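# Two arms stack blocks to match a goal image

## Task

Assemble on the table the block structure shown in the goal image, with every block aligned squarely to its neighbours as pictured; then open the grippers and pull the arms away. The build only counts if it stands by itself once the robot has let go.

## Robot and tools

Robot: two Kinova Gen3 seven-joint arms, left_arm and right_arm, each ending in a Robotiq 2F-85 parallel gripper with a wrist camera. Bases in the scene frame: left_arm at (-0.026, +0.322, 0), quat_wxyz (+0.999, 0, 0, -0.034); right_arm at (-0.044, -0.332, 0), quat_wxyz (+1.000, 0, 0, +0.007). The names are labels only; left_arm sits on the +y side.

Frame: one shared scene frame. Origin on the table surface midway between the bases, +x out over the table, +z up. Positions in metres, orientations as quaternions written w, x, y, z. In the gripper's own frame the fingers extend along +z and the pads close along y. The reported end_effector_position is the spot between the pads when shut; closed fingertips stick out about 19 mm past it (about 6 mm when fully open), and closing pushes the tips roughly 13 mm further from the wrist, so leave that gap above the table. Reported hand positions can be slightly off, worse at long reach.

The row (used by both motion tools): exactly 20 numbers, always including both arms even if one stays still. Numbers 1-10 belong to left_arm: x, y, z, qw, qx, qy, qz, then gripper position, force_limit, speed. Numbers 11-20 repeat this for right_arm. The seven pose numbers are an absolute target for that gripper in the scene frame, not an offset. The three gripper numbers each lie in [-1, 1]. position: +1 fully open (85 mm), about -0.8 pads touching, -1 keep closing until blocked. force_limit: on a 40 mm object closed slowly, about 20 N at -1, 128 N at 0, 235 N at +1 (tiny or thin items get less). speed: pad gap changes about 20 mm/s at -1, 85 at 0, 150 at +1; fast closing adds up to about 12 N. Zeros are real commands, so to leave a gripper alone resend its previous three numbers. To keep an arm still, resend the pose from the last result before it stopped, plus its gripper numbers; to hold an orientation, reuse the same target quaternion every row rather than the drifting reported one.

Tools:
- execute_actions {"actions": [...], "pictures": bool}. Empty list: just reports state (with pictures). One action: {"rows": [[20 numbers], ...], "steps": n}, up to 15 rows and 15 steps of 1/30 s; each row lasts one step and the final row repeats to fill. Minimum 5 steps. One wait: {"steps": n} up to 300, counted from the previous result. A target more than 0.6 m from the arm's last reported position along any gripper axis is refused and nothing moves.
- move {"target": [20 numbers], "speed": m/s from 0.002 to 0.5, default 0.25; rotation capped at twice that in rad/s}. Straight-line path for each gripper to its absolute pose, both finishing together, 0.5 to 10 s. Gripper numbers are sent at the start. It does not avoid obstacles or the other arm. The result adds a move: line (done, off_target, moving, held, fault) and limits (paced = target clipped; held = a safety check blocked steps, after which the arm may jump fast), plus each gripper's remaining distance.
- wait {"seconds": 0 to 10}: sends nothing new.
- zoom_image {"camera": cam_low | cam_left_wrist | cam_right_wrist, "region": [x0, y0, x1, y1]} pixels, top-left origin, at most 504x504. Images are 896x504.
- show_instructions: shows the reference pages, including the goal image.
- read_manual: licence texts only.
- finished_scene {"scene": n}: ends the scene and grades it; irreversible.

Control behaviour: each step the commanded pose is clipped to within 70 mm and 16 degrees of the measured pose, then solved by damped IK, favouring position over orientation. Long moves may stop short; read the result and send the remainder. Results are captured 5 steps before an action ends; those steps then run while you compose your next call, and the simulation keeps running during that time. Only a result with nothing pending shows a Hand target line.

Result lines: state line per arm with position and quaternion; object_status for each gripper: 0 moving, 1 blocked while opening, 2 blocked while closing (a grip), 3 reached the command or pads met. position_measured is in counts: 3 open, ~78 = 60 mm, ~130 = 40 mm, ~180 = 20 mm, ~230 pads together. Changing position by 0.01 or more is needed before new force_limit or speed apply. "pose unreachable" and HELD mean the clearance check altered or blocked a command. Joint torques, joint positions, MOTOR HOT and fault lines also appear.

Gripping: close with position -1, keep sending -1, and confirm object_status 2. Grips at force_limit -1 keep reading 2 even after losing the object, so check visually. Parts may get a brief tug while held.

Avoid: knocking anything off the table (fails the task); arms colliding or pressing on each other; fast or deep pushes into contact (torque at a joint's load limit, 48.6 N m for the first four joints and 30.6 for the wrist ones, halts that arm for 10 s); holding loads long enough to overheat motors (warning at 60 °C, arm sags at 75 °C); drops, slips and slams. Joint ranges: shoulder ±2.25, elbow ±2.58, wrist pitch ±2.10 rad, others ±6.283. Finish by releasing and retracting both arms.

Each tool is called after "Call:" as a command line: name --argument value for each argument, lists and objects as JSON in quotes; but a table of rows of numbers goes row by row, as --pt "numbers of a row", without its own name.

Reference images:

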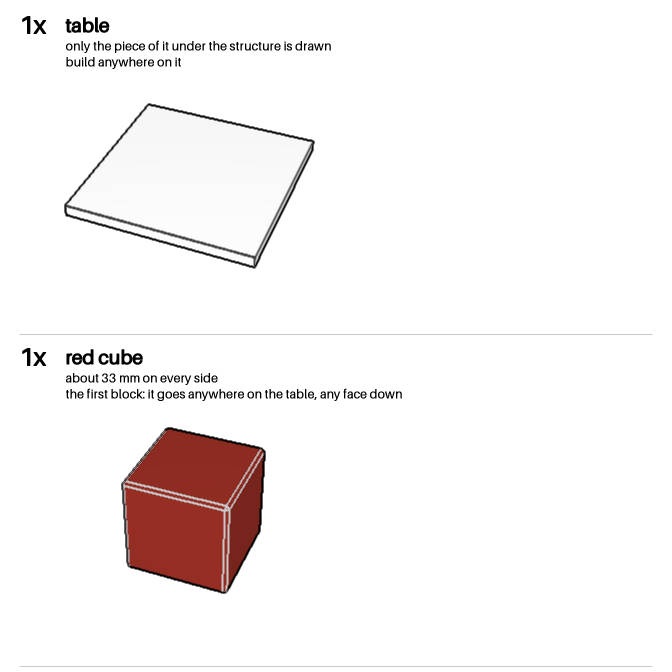

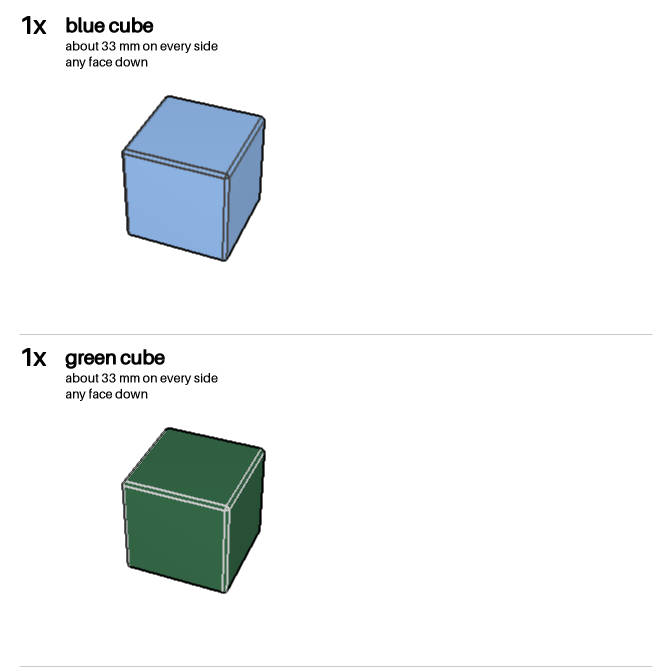

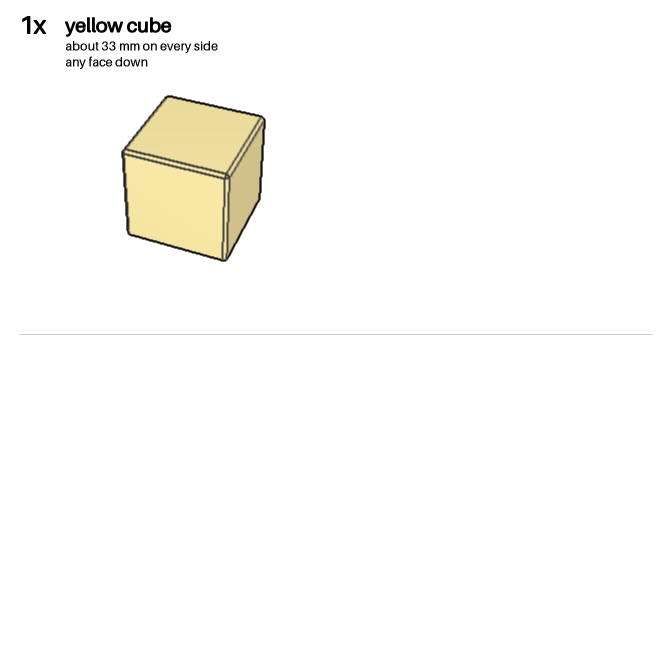

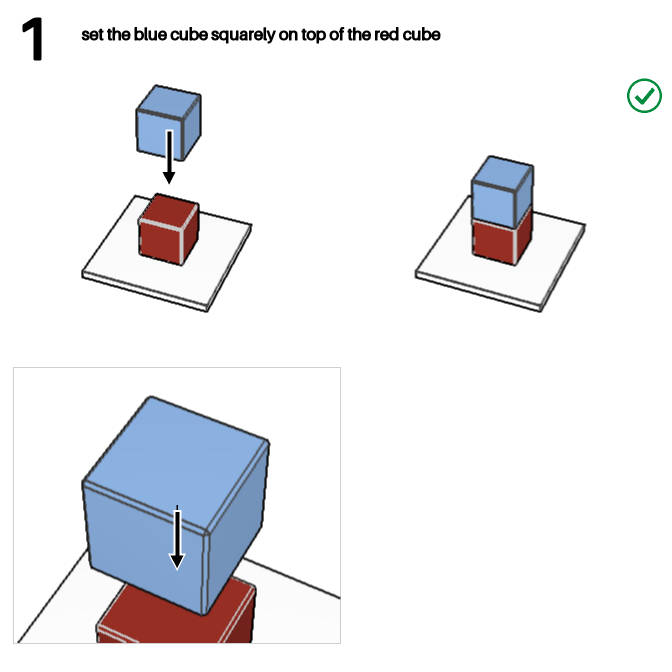

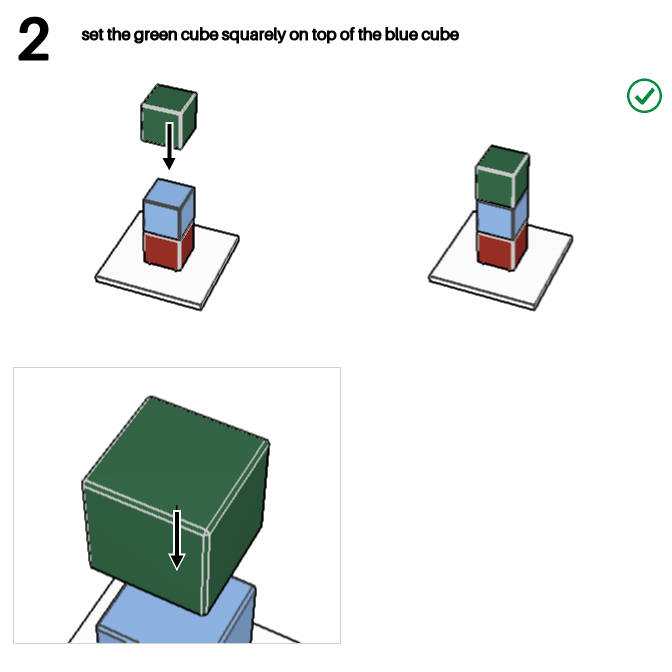

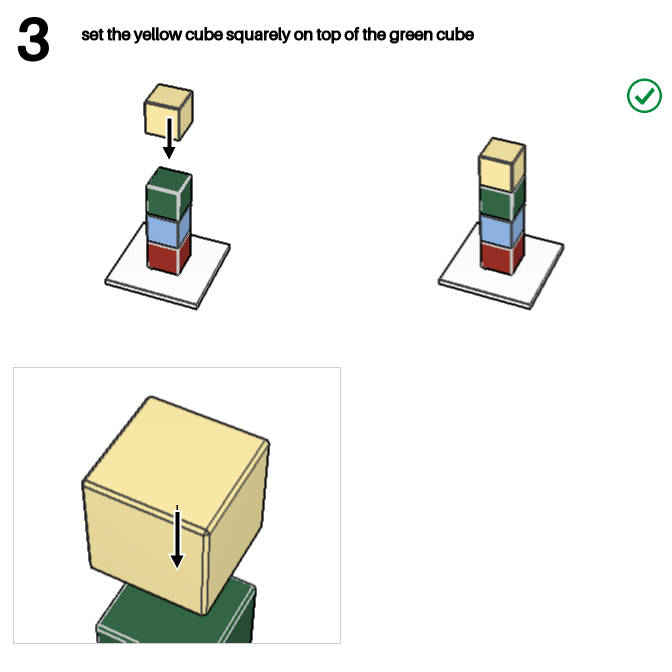

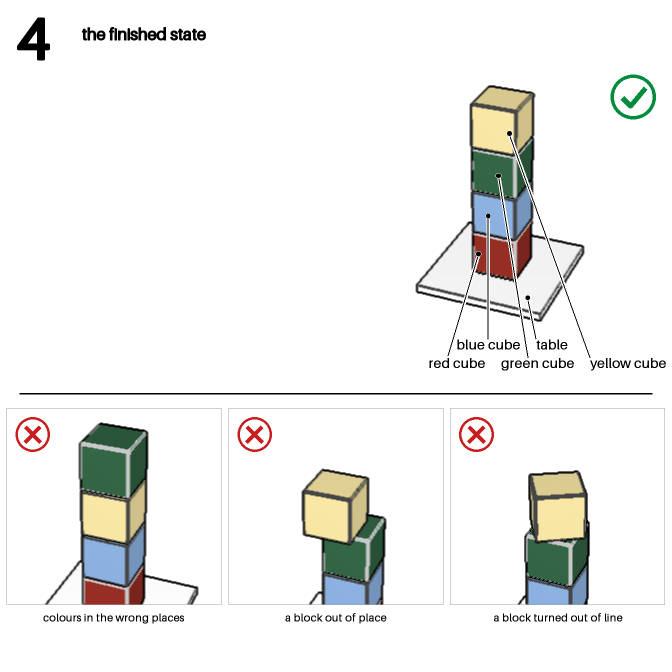

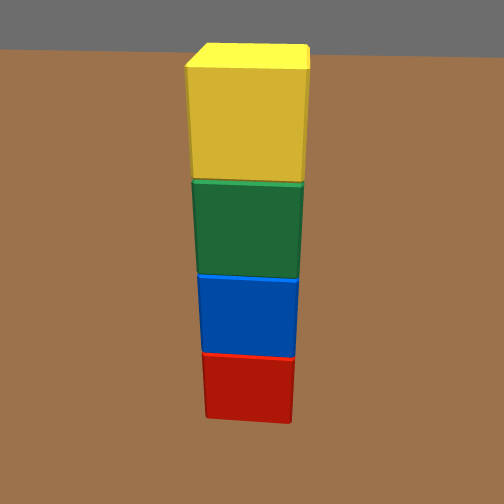

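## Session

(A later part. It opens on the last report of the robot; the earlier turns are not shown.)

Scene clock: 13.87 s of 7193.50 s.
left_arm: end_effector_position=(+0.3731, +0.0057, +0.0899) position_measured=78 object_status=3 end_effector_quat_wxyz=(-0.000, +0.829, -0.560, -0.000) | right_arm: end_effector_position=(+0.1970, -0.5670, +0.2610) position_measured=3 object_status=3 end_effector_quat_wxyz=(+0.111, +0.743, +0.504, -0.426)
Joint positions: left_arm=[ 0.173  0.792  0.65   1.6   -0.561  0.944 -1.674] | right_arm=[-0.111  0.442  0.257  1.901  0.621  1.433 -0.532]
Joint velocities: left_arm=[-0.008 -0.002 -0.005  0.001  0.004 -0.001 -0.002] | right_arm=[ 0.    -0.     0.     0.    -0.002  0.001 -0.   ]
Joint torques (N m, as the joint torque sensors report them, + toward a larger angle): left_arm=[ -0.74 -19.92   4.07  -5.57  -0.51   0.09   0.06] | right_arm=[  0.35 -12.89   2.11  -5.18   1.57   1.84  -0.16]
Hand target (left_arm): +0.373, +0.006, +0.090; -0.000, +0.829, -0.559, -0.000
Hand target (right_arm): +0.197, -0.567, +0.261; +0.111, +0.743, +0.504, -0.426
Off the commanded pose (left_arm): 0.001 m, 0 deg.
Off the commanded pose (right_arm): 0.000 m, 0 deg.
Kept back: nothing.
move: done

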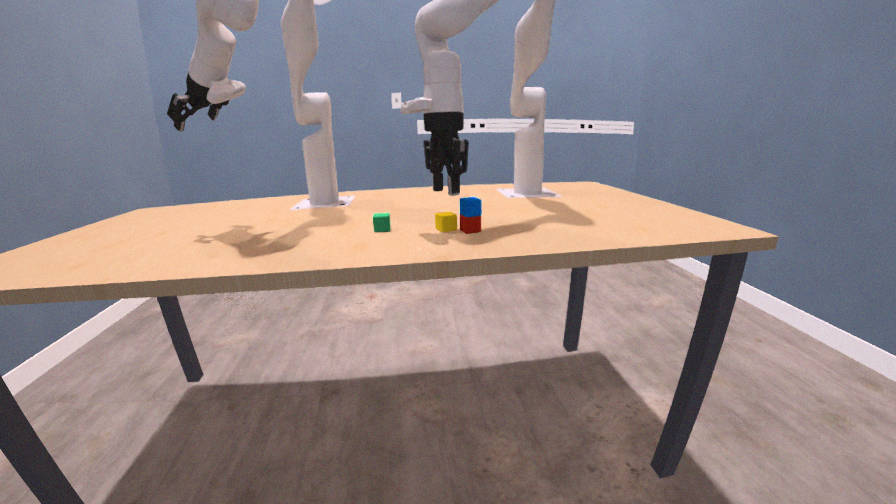

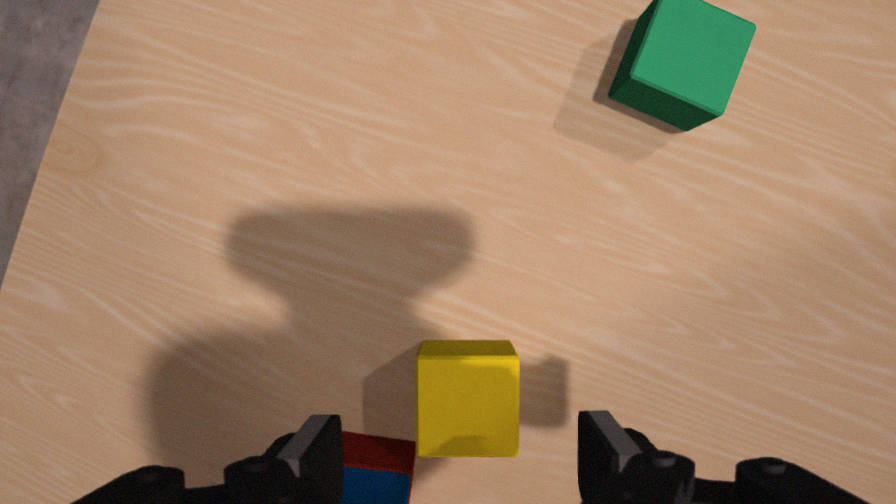

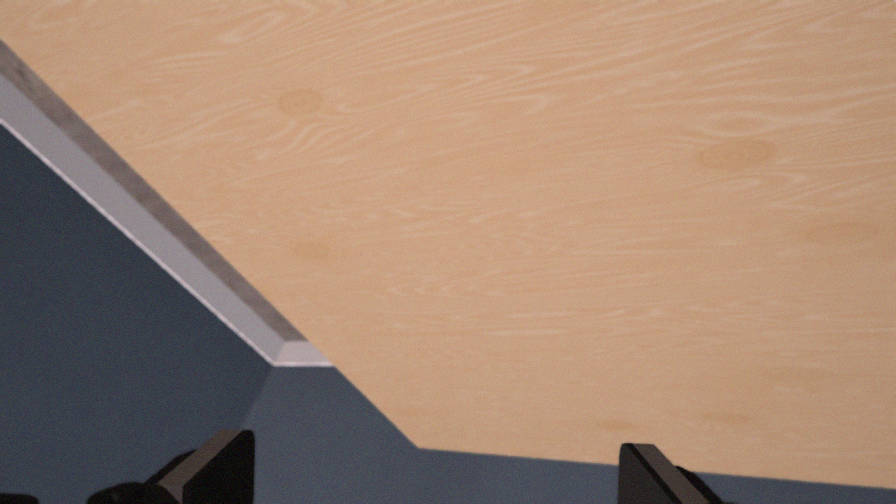

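Call:
move --target '[0.371,0.0027,0.03,0,0.829,-0.559,0,0.4,-0.5,0.5,0.197,-0.567,0.261,0.111,0.743,0.504,-0.426,1,0,0]' --speed 0.1

Call:
move --target '[0.371,0.0027,0.03,0,0.829,-0.559,0,-1,-0.5,0.5,0.197,-0.567,0.261,0.111,0.743,0.504,-0.426,1,0,0]'

Call:
move --target '[0.36,-0.03,0.045,0,0.829,-0.559,0,-1,-0.5,0.5,0.197,-0.567,0.261,0.111,0.743,0.504,-0.426,1,0,0]' --speed 0.1

Call:
move --target '[0.29,-0.03,0.04,0,1,0,0,-1,-0.5,0.5,0.197,-0.567,0.261,0.111,0.743,0.504,-0.426,1,0,0]' --speed 0.4

Call:
move --target '[0.29,-0.03,0.0305,0,1,0,0,-1,-0.5,0.5,0.197,-0.567,0.261,0.111,0.743,0.504,-0.426,1,0,0]' --speed 0.02

Call:
move --target '[0.29,-0.03,0.0305,0,1,0,0,0.4,-0.5,0.5,0.197,-0.567,0.261,0.111,0.743,0.504,-0.426,1,0,0]'

Call:
move --target '[0.29,-0.03,0.09,0,1,0,0,0.4,-0.5,0.5,0.197,-0.567,0.261,0.111,0.743,0.504,-0.426,1,0,0]'

Call:
move --target '[0.3458,-0.1277,0.09,0,1,0,0,0.4,-0.5,0.5,0.197,-0.567,0.261,0.111,0.743,0.504,-0.426,1,0,0]'

Call:
move --target '[0.3458,-0.1277,0.022,0,1,0,0,0.4,-0.5,0.5,0.197,-0.567,0.261,0.111,0.743,0.504,-0.426,1,0,0]' --speed 0.15

Call:
move --target '[0.3458,-0.1277,0.022,0,1,0,0,-1,-0.5,0.5,0.197,-0.567,0.261,0.111,0.743,0.504,-0.426,1,0,0]'

Call:
move --target '[0.3458,-0.1277,0.1,0,1,0,0,-1,-0.5,0.5,0.197,-0.567,0.261,0.111,0.743,0.504,-0.426,1,0,0]'

Call:
move --target '[0.394,0.0515,0.1,0,0.991,0.131,0,-1,-0.5,0.5,0.197,-0.567,0.261,0.111,0.743,0.504,-0.426,1,0,0]'

Call:
move --target '[0.394,0.0515,0.089,0,0.991,0.131,0,-1,-0.5,0.5,0.197,-0.567,0.261,0.111,0.743,0.504,-0.426,1,0,0]' --speed 0.02

Scene clock: 15.50 s of 7193.50 s.
left_arm: end_effector_position=(+0.3713, +0.0029, +0.0303) position_measured=78 object_status=3 end_effector_quat_wxyz=(-0.000, +0.829, -0.559, +0.000) | right_arm: end_effector_position=(+0.1970, -0.5670, +0.2610) position_measured=3 object_status=3 end_effector_quat_wxyz=(+0.111, +0.743, +0.504, -0.426)
Joint positions: left_arm=[ 0.214  0.884  0.586  1.638 -0.628  0.816 -1.615] | right_arm=[-0.111  0.442  0.257  1.901  0.621  1.433 -0.532]
Joint velocities: left_arm=[ 0.003  0.005  0.    -0.    -0.001  0.     0.   ] | right_arm=[ 0.     0.     0.     0.     0.    -0.     0.001]
Joint torques (N m, as the joint torque sensors report them, + toward a larger angle): left_arm=[ -0.44 -20.59   3.99  -4.95  -0.37   0.24  -0.08] | right_arm=[  0.3  -12.96   2.22  -5.25   1.6    1.81  -0.09]
Hand target (left_arm): +0.371, +0.003, +0.030; -0.000, +0.829, -0.559, +0.000
Hand target (right_arm): +0.197, -0.567, +0.261; +0.111, +0.743, +0.504, -0.426
Off the commanded pose (left_arm): 0.000 m, 0 deg.
Off the commanded pose (right_arm): 0.000 m, 0 deg.
Kept back: nothing.
move: done

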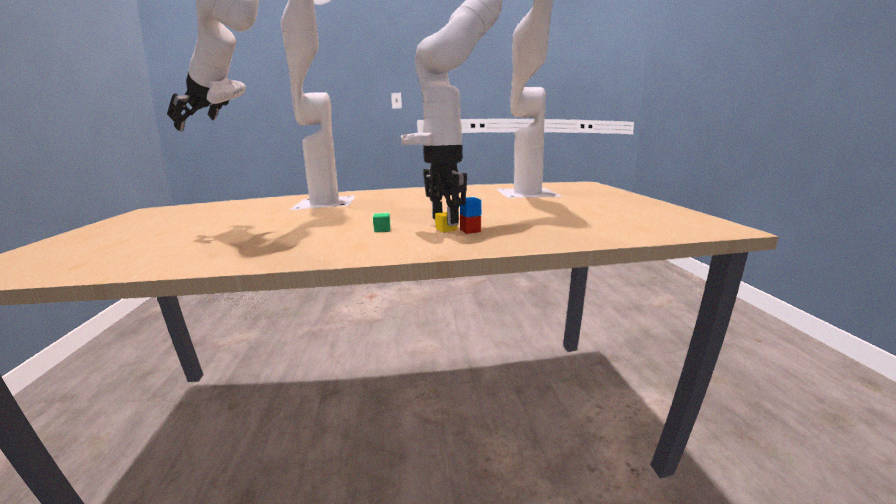

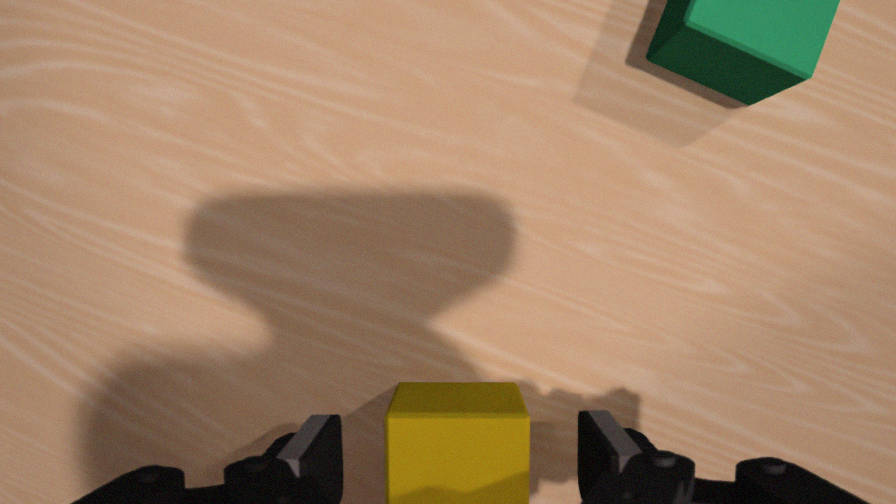

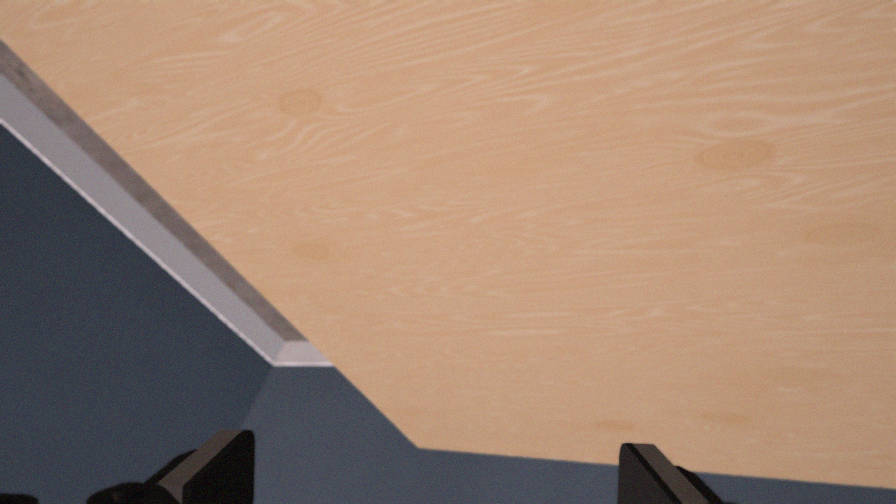

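Scene clock: 16.20 s of 7193.50 s.
left_arm: end_effector_position=(+0.3712, +0.0026, +0.0303) position_measured=150 object_status=2 end_effector_quat_wxyz=(-0.000, +0.829, -0.559, +0.000) | right_arm: end_effector_position=(+0.1970, -0.5670, +0.2610) position_measured=3 object_status=3 end_effector_quat_wxyz=(+0.111, +0.743, +0.504, -0.426)
Joint positions: left_arm=[ 0.215  0.884  0.586  1.637 -0.628  0.815 -1.615] | right_arm=[-0.111  0.442  0.257  1.901  0.621  1.433 -0.532]
Joint velocities: left_arm=[-0.     0.     0.001  0.    -0.001 -0.    -0.   ] | right_arm=[-0.     0.    -0.    -0.    -0.001 -0.    -0.   ]
Joint torques (N m, as the joint torque sensors report them, + toward a larger angle): left_arm=[ -0.33 -20.43   3.82  -4.75  -0.39   0.14   0.02] | right_arm=[  0.41 -12.91   2.33  -5.11   1.64   1.78  -0.07]
Hand target (left_arm): +0.371, +0.003, +0.030; -0.000, +0.829, -0.559, -0.000
Hand target (right_arm): +0.197, -0.567, +0.261; +0.111, +0.743, +0.504, -0.426
Off the commanded pose (left_arm): 0.000 m, 0 deg.
Off the commanded pose (right_arm): 0.000 m, 0 deg.
Kept back: nothing.
move: done

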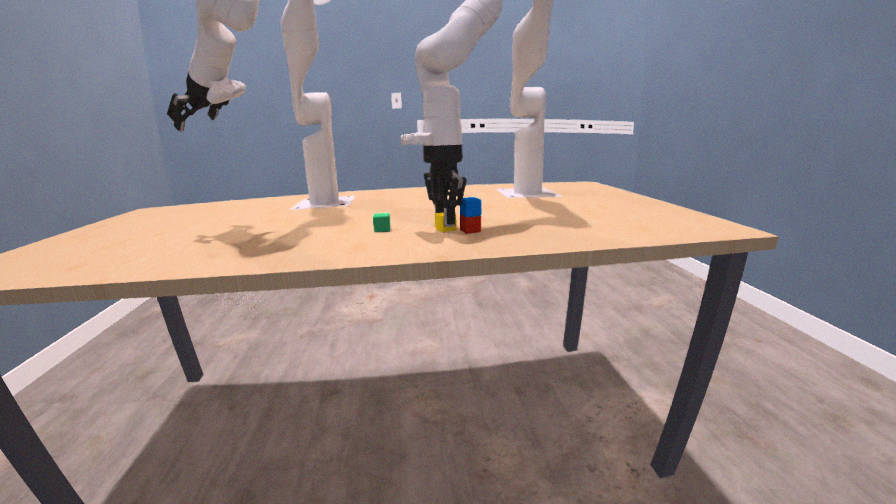

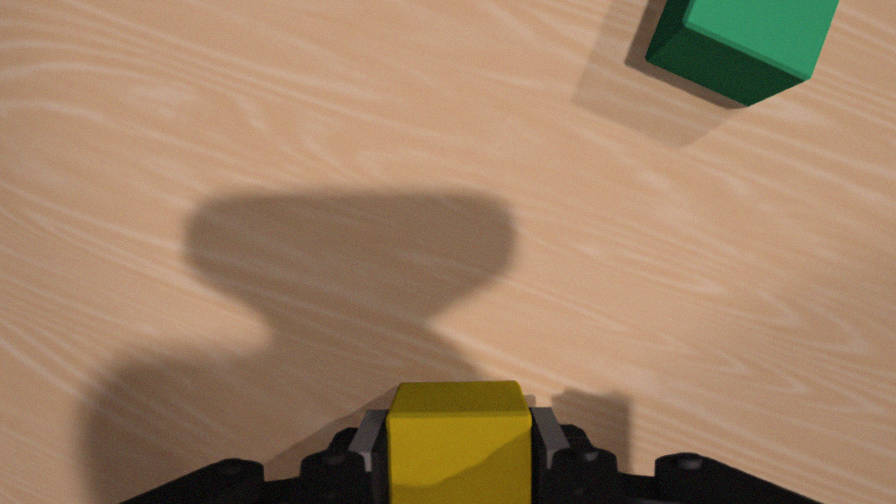

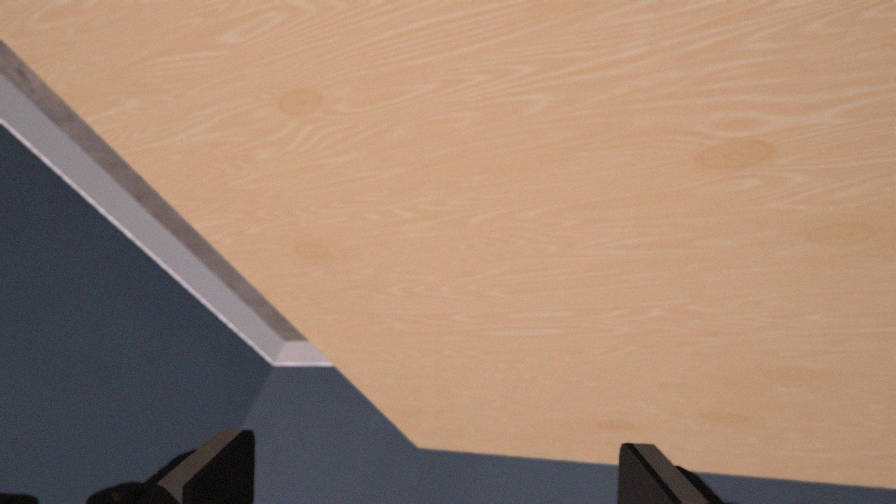

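Scene clock: 16.93 s of 7193.50 s.
left_arm: end_effector_position=(+0.3603, -0.0299, +0.0450) position_measured=150 object_status=2 end_effector_quat_wxyz=(-0.000, +0.829, -0.559, +0.000) | right_arm: end_effector_position=(+0.1970, -0.5670, +0.2610) position_measured=3 object_status=3 end_effector_quat_wxyz=(+0.111, +0.743, +0.504, -0.426)
Joint positions: left_arm=[ 0.278  0.881  0.6    1.58  -0.604  0.873 -1.583] | right_arm=[-0.111  0.442  0.257  1.901  0.621  1.433 -0.532]
Joint velocities: left_arm=[ 0.003  0.002 -0.001 -0.001 -0.002  0.     0.001] | right_arm=[ 0.001  0.     0.     0.     0.     0.    -0.   ]
Joint torques (N m, as the joint torque sensors report them, + toward a larger angle): left_arm=[ -0.68 -21.17   3.97  -5.46  -0.36   0.18  -0.08] | right_arm=[  0.15 -12.8    2.22  -5.     1.71   1.83  -0.09]
Hand target (left_arm): +0.360, -0.030, +0.045; -0.000, +0.829, -0.559, +0.000
Hand target (right_arm): +0.197, -0.567, +0.261; +0.111, +0.743, +0.504, -0.426
Off the commanded pose (left_arm): 0.000 m, 0 deg.
Off the commanded pose (right_arm): 0.000 m, 0 deg.
Kept back: nothing.
move: done

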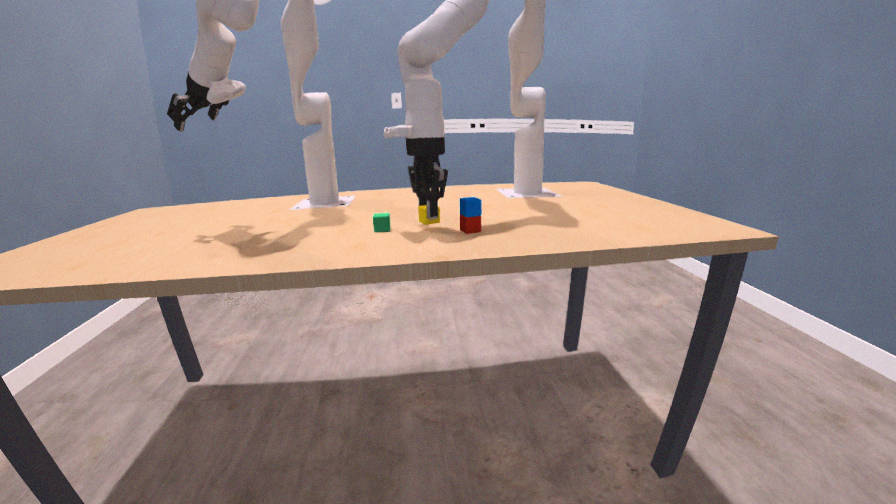

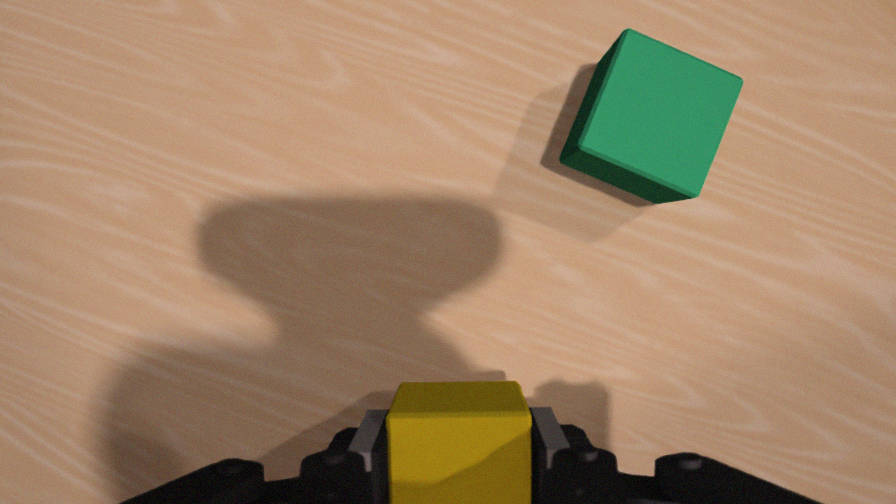

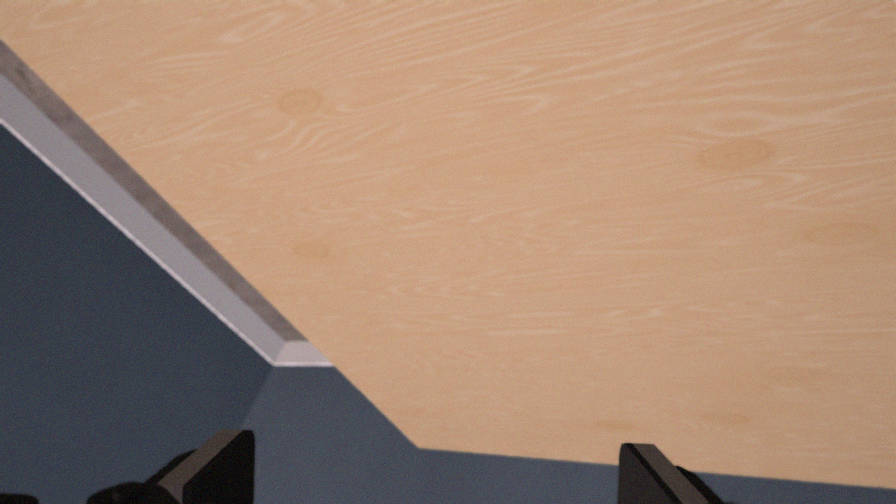

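Scene clock: 18.83 s of 7193.50 s.
left_arm: end_effector_position=(+0.2904, -0.0299, +0.0400) position_measured=150 object_status=2 end_effector_quat_wxyz=(+0.000, +1.000, +0.001, +0.000) | right_arm: end_effector_position=(+0.1970, -0.5670, +0.2610) position_measured=3 object_status=3 end_effector_quat_wxyz=(+0.111, +0.743, +0.504, -0.426)
Joint positions: left_arm=[ 0.542  0.745  0.272  1.761 -0.295  0.675 -0.524] | right_arm=[-0.111  0.442  0.257  1.901  0.621  1.433 -0.532]
Joint velocities: left_arm=[ 0.006 -0.002  0.005 -0.    -0.003  0.     0.002] | right_arm=[ 0.     0.    -0.001 -0.001  0.001  0.    -0.001]
Joint torques (N m, as the joint torque sensors report them, + toward a larger angle): left_arm=[ -0.55 -19.78   1.47  -5.01  -0.24   0.25  -0.08] | right_arm=[  0.39 -12.93   2.3   -5.01   1.64   1.93   0.  ]
Hand target (left_arm): +0.290, -0.030, +0.040; +0.000, +1.000, +0.001, +0.000
Hand target (right_arm): +0.197, -0.567, +0.261; +0.111, +0.743, +0.504, -0.426
Off the commanded pose (left_arm): 0.000 m, 0 deg.
Off the commanded pose (right_arm): 0.000 m, 0 deg.
Kept back: nothing.
move: done

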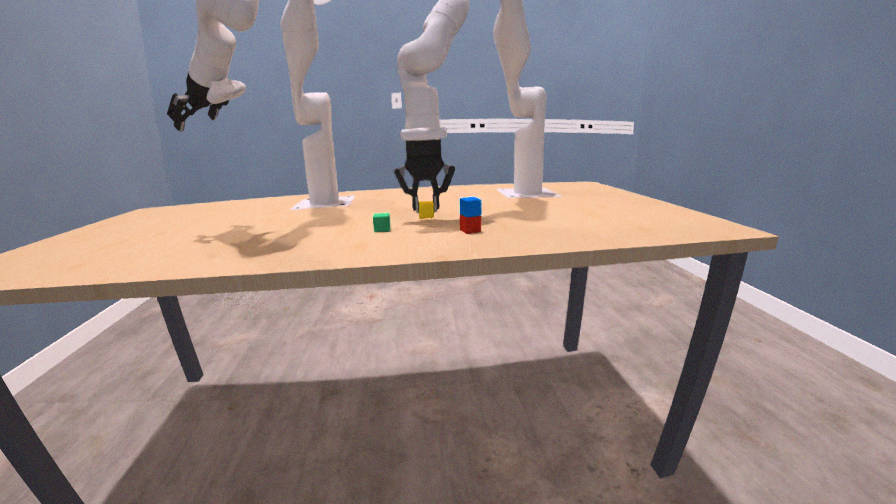

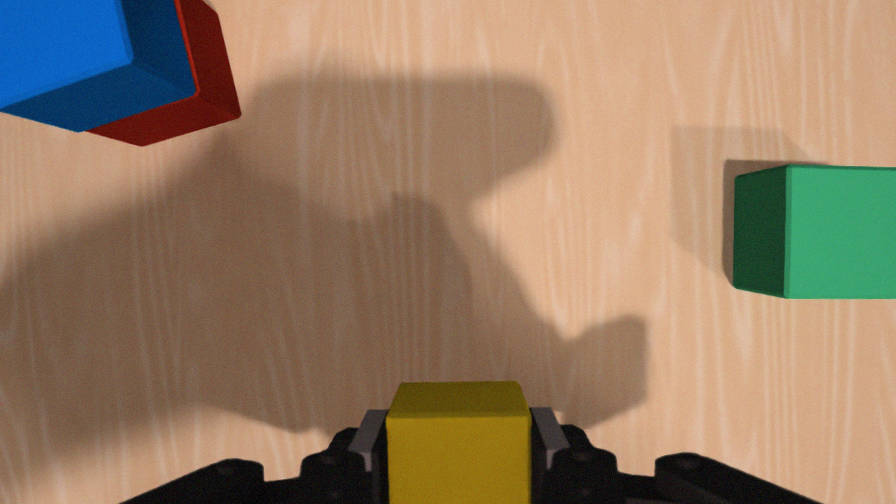

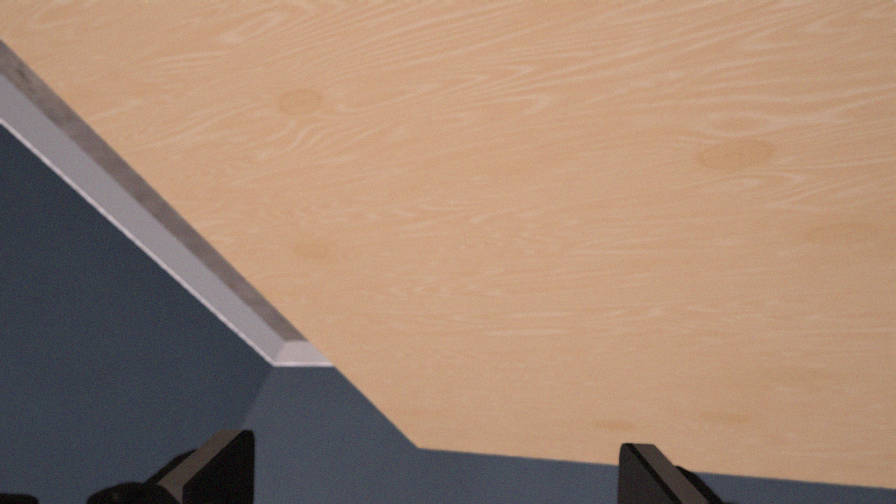

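Scene clock: 19.53 s of 7193.50 s.
left_arm: end_effector_position=(+0.2901, -0.0300, +0.0306) position_measured=150 object_status=2 end_effector_quat_wxyz=(+0.000, +1.000, +0.000, +0.000) | right_arm: end_effector_position=(+0.1970, -0.5670, +0.2610) position_measured=3 object_status=3 end_effector_quat_wxyz=(+0.111, +0.743, +0.504, -0.426)
Joint positions: left_arm=[ 0.548  0.762  0.265  1.766 -0.302  0.653 -0.519] | right_arm=[-0.111  0.442  0.257  1.901  0.621  1.433 -0.532]
Joint velocities: left_arm=[ 0.001  0.001  0.001  0.    -0.001 -0.    -0.   ] | right_arm=[ 0.001  0.     0.     0.     0.    -0.002 -0.002]
Joint torques (N m, as the joint torque sensors report them, + toward a larger angle): left_arm=[ -0.5  -19.69   1.6   -4.77  -0.42   0.22   0.02] | right_arm=[  0.37 -12.82   2.27  -5.08   1.74   1.89  -0.04]
Hand target (left_arm): +0.290, -0.030, +0.031; -0.000, +1.000, +0.000, +0.000
Hand target (right_arm): +0.197, -0.567, +0.261; +0.111, +0.743, +0.504, -0.426
Off the commanded pose (left_arm): 0.000 m, 0 deg.
Off the commanded pose (right_arm): 0.000 m, 0 deg.
Kept back: nothing.
move: done

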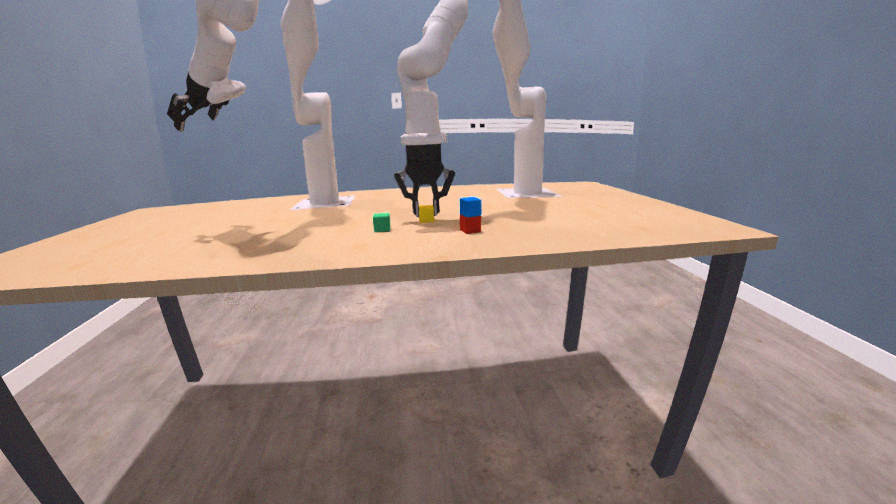

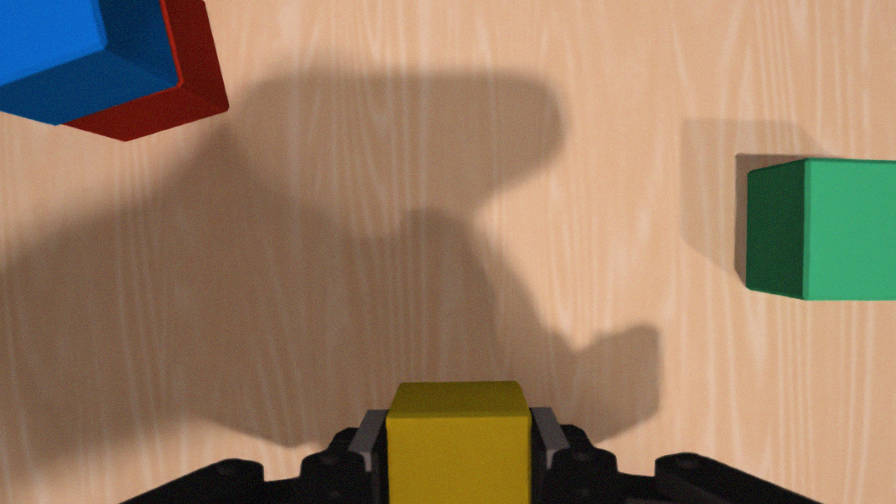

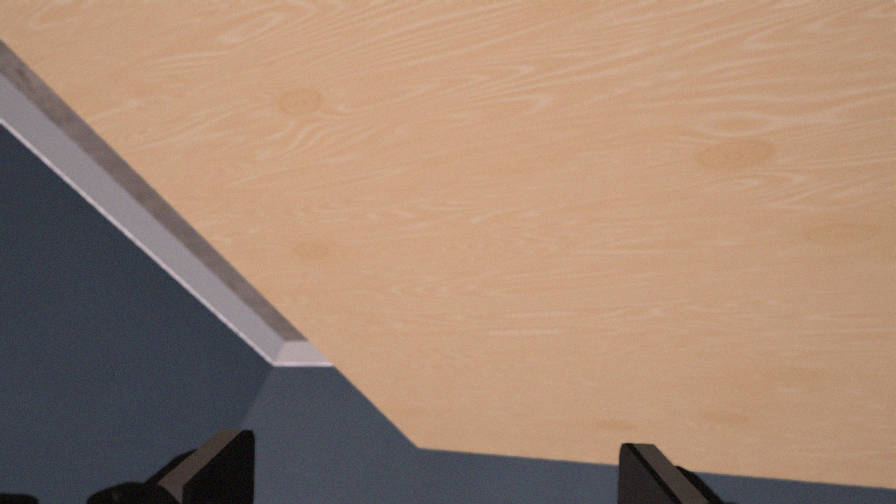

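Scene clock: 20.23 s of 7193.50 s.
left_arm: end_effector_position=(+0.2900, -0.0300, +0.0305) position_measured=78 object_status=3 end_effector_quat_wxyz=(+0.000, +1.000, +0.000, +0.000) | right_arm: end_effector_position=(+0.1970, -0.5670, +0.2610) position_measured=3 object_status=3 end_effector_quat_wxyz=(+0.111, +0.743, +0.504, -0.426)
Joint positions: left_arm=[ 0.548  0.762  0.265  1.766 -0.302  0.653 -0.519] | right_arm=[-0.111  0.442  0.257  1.901  0.621  1.433 -0.532]
Joint velocities: left_arm=[ 0.     0.    -0.001 -0.001  0.     0.     0.   ] | right_arm=[-0.     0.     0.    -0.     0.001  0.001  0.001]
Joint torques (N m, as the joint torque sensors report them, + toward a larger angle): left_arm=[ -0.43 -19.77   1.64  -4.79  -0.36   0.23  -0.11] | right_arm=[  0.28 -12.84   2.19  -5.11   1.57   1.83  -0.01]
Hand target (left_arm): +0.290, -0.030, +0.031; -0.000, +1.000, -0.000, +0.000
Hand target (right_arm): +0.197, -0.567, +0.261; +0.111, +0.743, +0.504, -0.426
Off the commanded pose (left_arm): 0.000 m, 0 deg.
Off the commanded pose (right_arm): 0.000 m, 0 deg.
Kept back: nothing.
move: done

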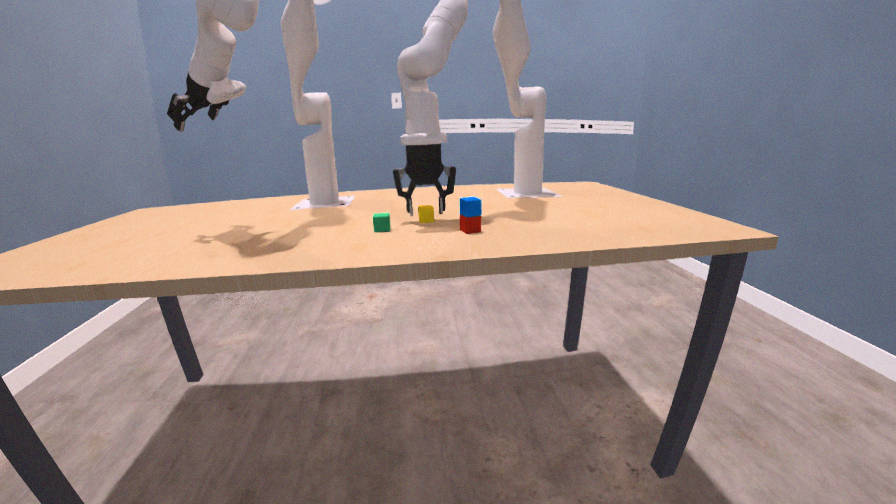

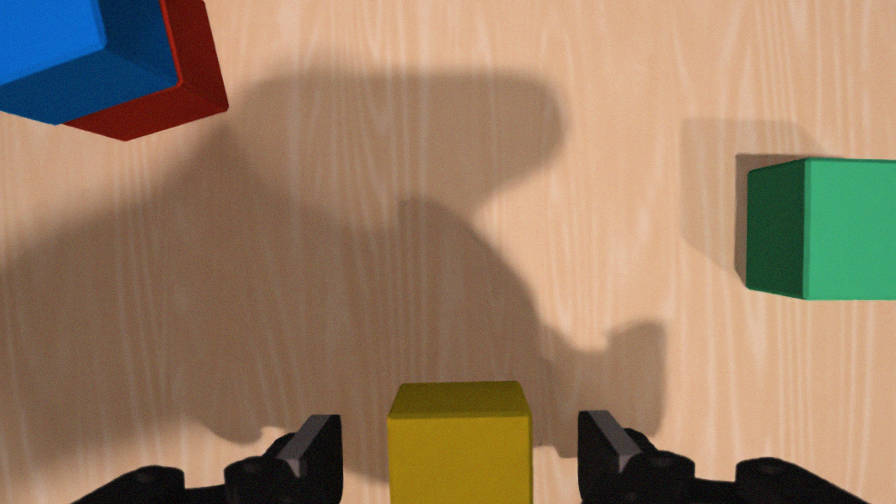

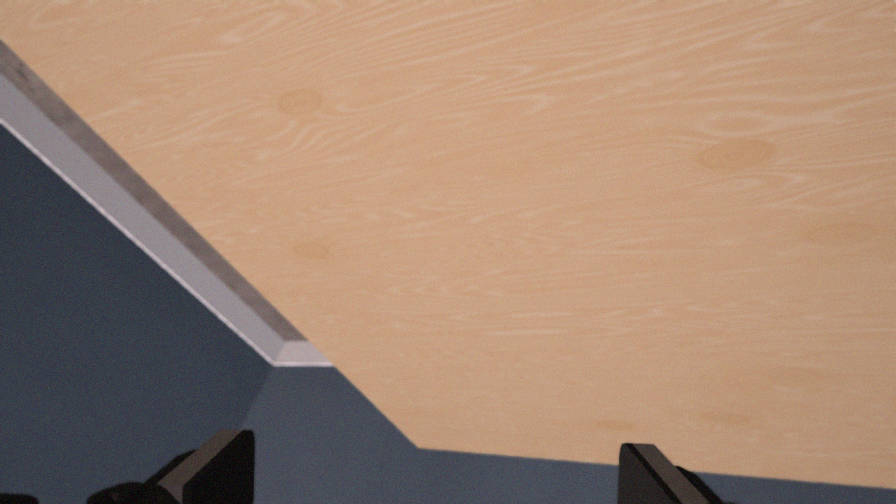

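Scene clock: 20.97 s of 7193.50 s.
left_arm: end_effector_position=(+0.2897, -0.0301, +0.0897) position_measured=78 object_status=3 end_effector_quat_wxyz=(-0.000, +1.000, -0.000, -0.000) | right_arm: end_effector_position=(+0.1970, -0.5670, +0.2610) position_measured=3 object_status=3 end_effector_quat_wxyz=(+0.111, +0.743, +0.504, -0.426)
Joint positions: left_arm=[ 0.519  0.656  0.308  1.728 -0.261  0.798 -0.553] | right_arm=[-0.111  0.442  0.257  1.901  0.621  1.433 -0.532]
Joint velocities: left_arm=[-0.003 -0.006 -0.001  0.     0.001 -0.     0.   ] | right_arm=[ 0.    -0.     0.001 -0.001  0.003 -0.     0.001]
Joint torques (N m, as the joint torque sensors report them, + toward a larger angle): left_arm=[ -0.44 -19.11   1.68  -5.74  -0.29   0.23   0.01] | right_arm=[  0.3  -12.79   2.2   -5.13   1.63   1.75  -0.06]
Hand target (left_arm): +0.290, -0.030, +0.090; +0.000, +1.000, -0.000, -0.000
Hand target (right_arm): +0.197, -0.567, +0.261; +0.111, +0.743, +0.504, -0.426
Off the commanded pose (left_arm): 0.000 m, 0 deg.
Off the commanded pose (right_arm): 0.000 m, 0 deg.
Kept back: nothing.
move: done

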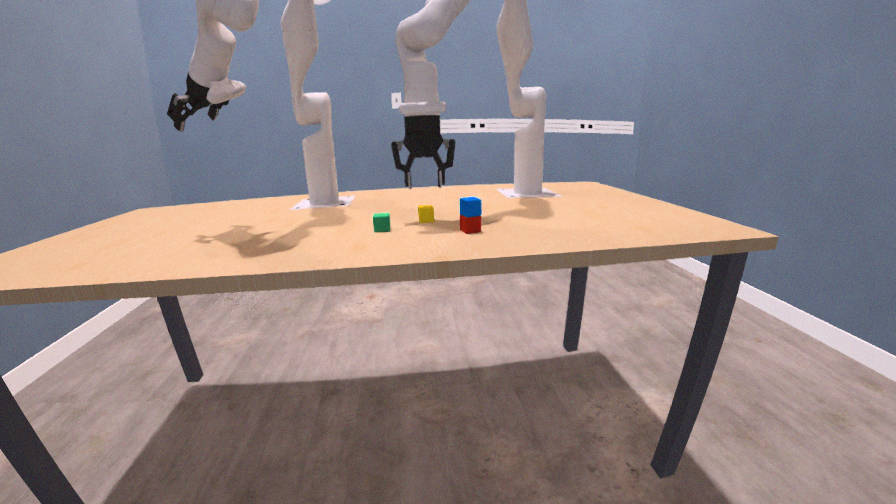

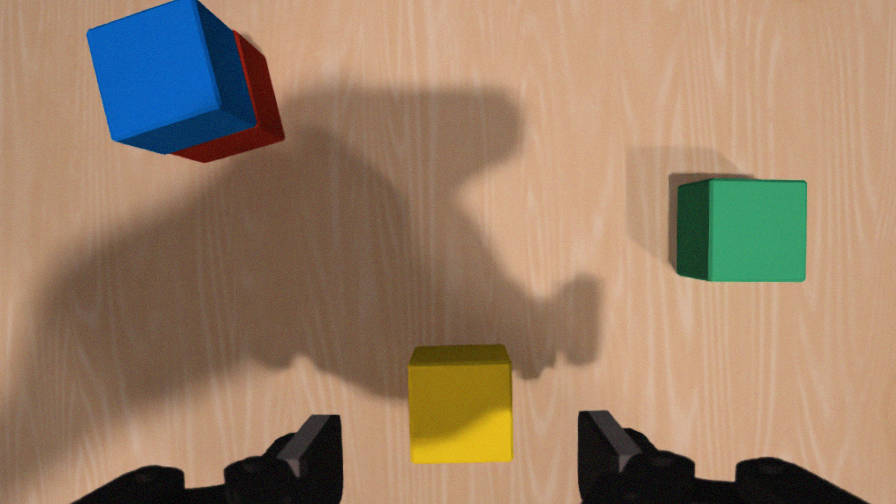

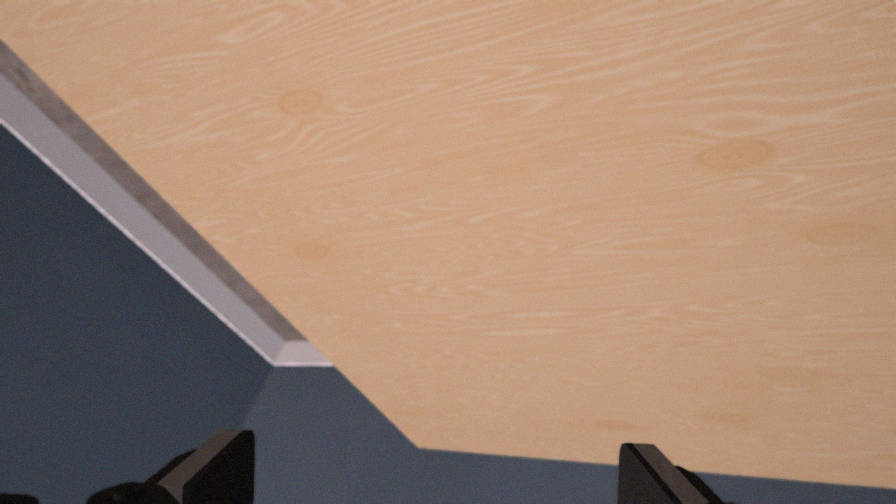

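Scene clock: 21.90 s of 7193.50 s.
left_arm: end_effector_position=(+0.3464, -0.1277, +0.0907) position_measured=78 object_status=3 end_effector_quat_wxyz=(+0.000, +1.000, -0.000, +0.000) | right_arm: end_effector_position=(+0.1970, -0.5670, +0.2610) position_measured=3 object_status=3 end_effector_quat_wxyz=(+0.111, +0.743, +0.504, -0.426)
Joint positions: left_arm=[ 0.612  0.862  0.309  1.281 -0.271  1.038 -0.547] | right_arm=[-0.111  0.442  0.257  1.901  0.621  1.433 -0.532]
Joint velocities: left_arm=[ 0.004  0.012  0.001 -0.004 -0.001  0.001  0.   ] | right_arm=[-0.     0.     0.001  0.    -0.001 -0.     0.   ]
Joint torques (N m, as the joint torque sensors report them, + toward a larger angle): left_arm=[ -0.34 -23.45   2.1   -6.92  -0.46   0.15  -0.04] | right_arm=[  0.14 -12.9    2.21  -5.14   1.55   1.82   0.03]
Hand target (left_arm): +0.346, -0.128, +0.090; +0.000, +1.000, -0.000, -0.000
Hand target (right_arm): +0.197, -0.567, +0.261; +0.111, +0.743, +0.504, -0.426
Off the commanded pose (left_arm): 0.001 m, 0 deg.
Off the commanded pose (right_arm): 0.000 m, 0 deg.
Kept back: nothing.
move: done

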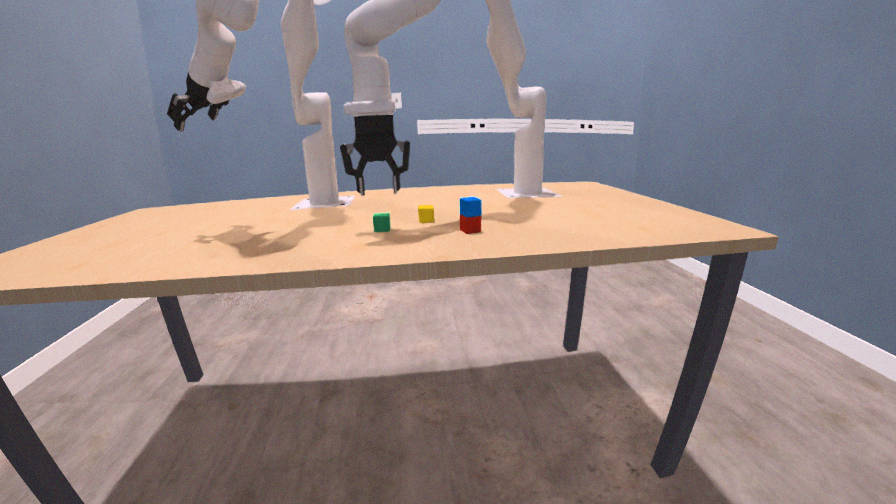

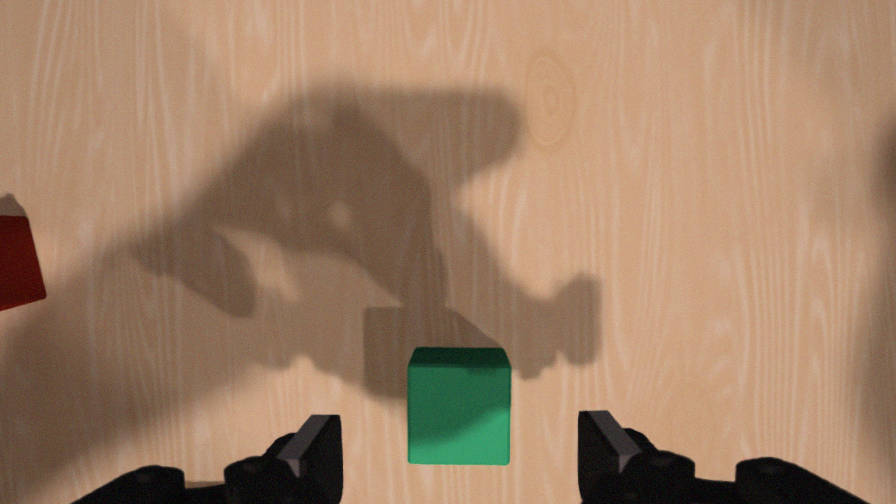

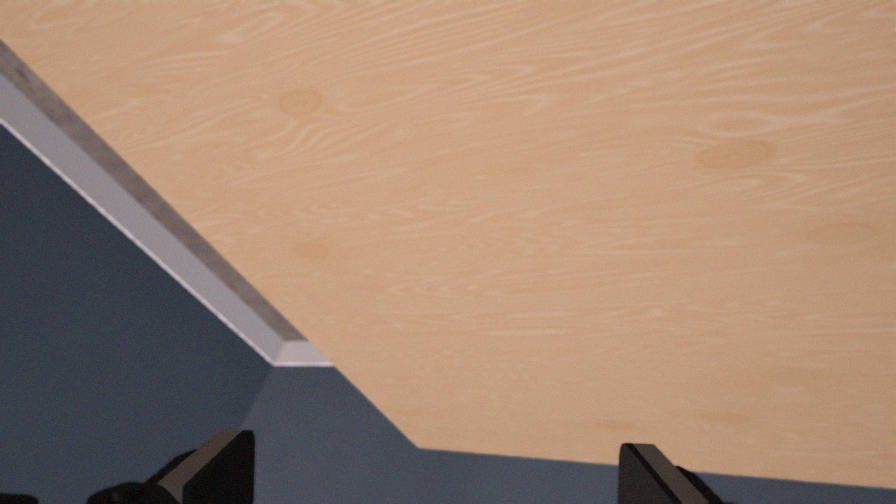

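Scene clock: 22.67 s of 7193.50 s.
left_arm: end_effector_position=(+0.3460, -0.1276, +0.0223) position_measured=78 object_status=3 end_effector_quat_wxyz=(+0.000, +1.000, +0.000, +0.000) | right_arm: end_effector_position=(+0.1970, -0.5670, +0.2610) position_measured=3 object_status=3 end_effector_quat_wxyz=(+0.111, +0.743, +0.504, -0.426)
Joint positions: left_arm=[ 0.624  0.959  0.282  1.325 -0.296  0.898 -0.526] | right_arm=[-0.111  0.442  0.257  1.901  0.621  1.433 -0.532]
Joint velocities: left_arm=[ 0.001  0.002  0.    -0.001  0.001  0.    -0.   ] | right_arm=[-0.     0.    -0.    -0.     0.001  0.    -0.   ]
Joint torques (N m, as the joint torque sensors report them, + toward a larger angle): left_arm=[ -0.43 -24.11   1.98  -6.43  -0.42   0.2   -0.08] | right_arm=[  0.43 -12.96   2.23  -5.06   1.48   1.81  -0.02]
Hand target (left_arm): +0.346, -0.128, +0.022; -0.000, +1.000, +0.000, +0.000
Hand target (right_arm): +0.197, -0.567, +0.261; +0.111, +0.743, +0.504, -0.426
Off the commanded pose (left_arm): 0.000 m, 0 deg.
Off the commanded pose (right_arm): 0.000 m, 0 deg.
Kept back: nothing.
move: done

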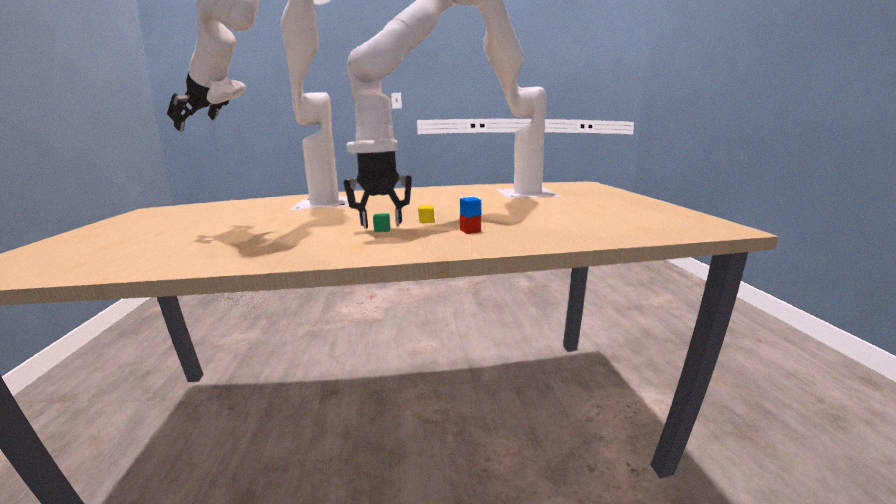

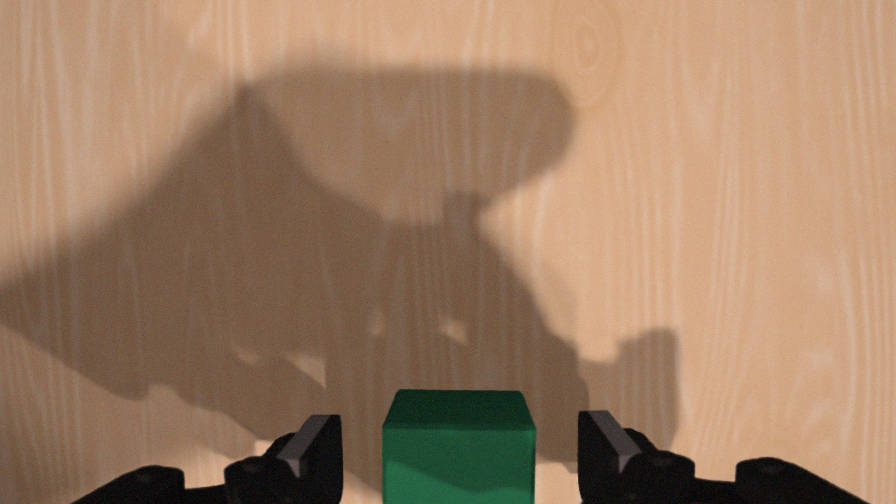

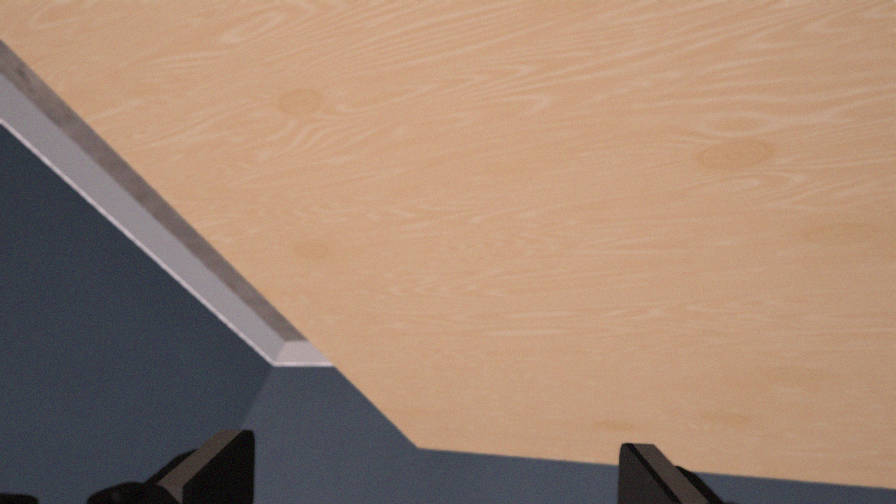

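Scene clock: 23.37 s of 7193.50 s.
left_arm: end_effector_position=(+0.3459, -0.1278, +0.0223) position_measured=149 object_status=2 end_effector_quat_wxyz=(+0.000, +1.000, +0.000, +0.000) | right_arm: end_effector_position=(+0.1970, -0.5670, +0.2610) position_measured=3 object_status=3 end_effector_quat_wxyz=(+0.111, +0.743, +0.504, -0.426)
Joint positions: left_arm=[ 0.624  0.959  0.283  1.325 -0.296  0.898 -0.526] | right_arm=[-0.111  0.442  0.257  1.901  0.621  1.433 -0.532]
Joint velocities: left_arm=[-0.    -0.001 -0.001 -0.001  0.001  0.    -0.001] | right_arm=[-0.001  0.    -0.     0.     0.001  0.    -0.   ]
Joint torques (N m, as the joint torque sensors report them, + toward a larger angle): left_arm=[ -0.49 -23.79   2.    -6.07  -0.34   0.26  -0.02] | right_arm=[  0.44 -12.96   2.12  -5.23   1.6    1.93  -0.03]
Hand target (left_arm): +0.346, -0.128, +0.022; -0.000, +1.000, -0.000, +0.000
Hand target (right_arm): +0.197, -0.567, +0.261; +0.111, +0.743, +0.504, -0.426
Off the commanded pose (left_arm): 0.000 m, 0 deg.
Off the commanded pose (right_arm): 0.000 m, 0 deg.
Kept back: nothing.
move: done

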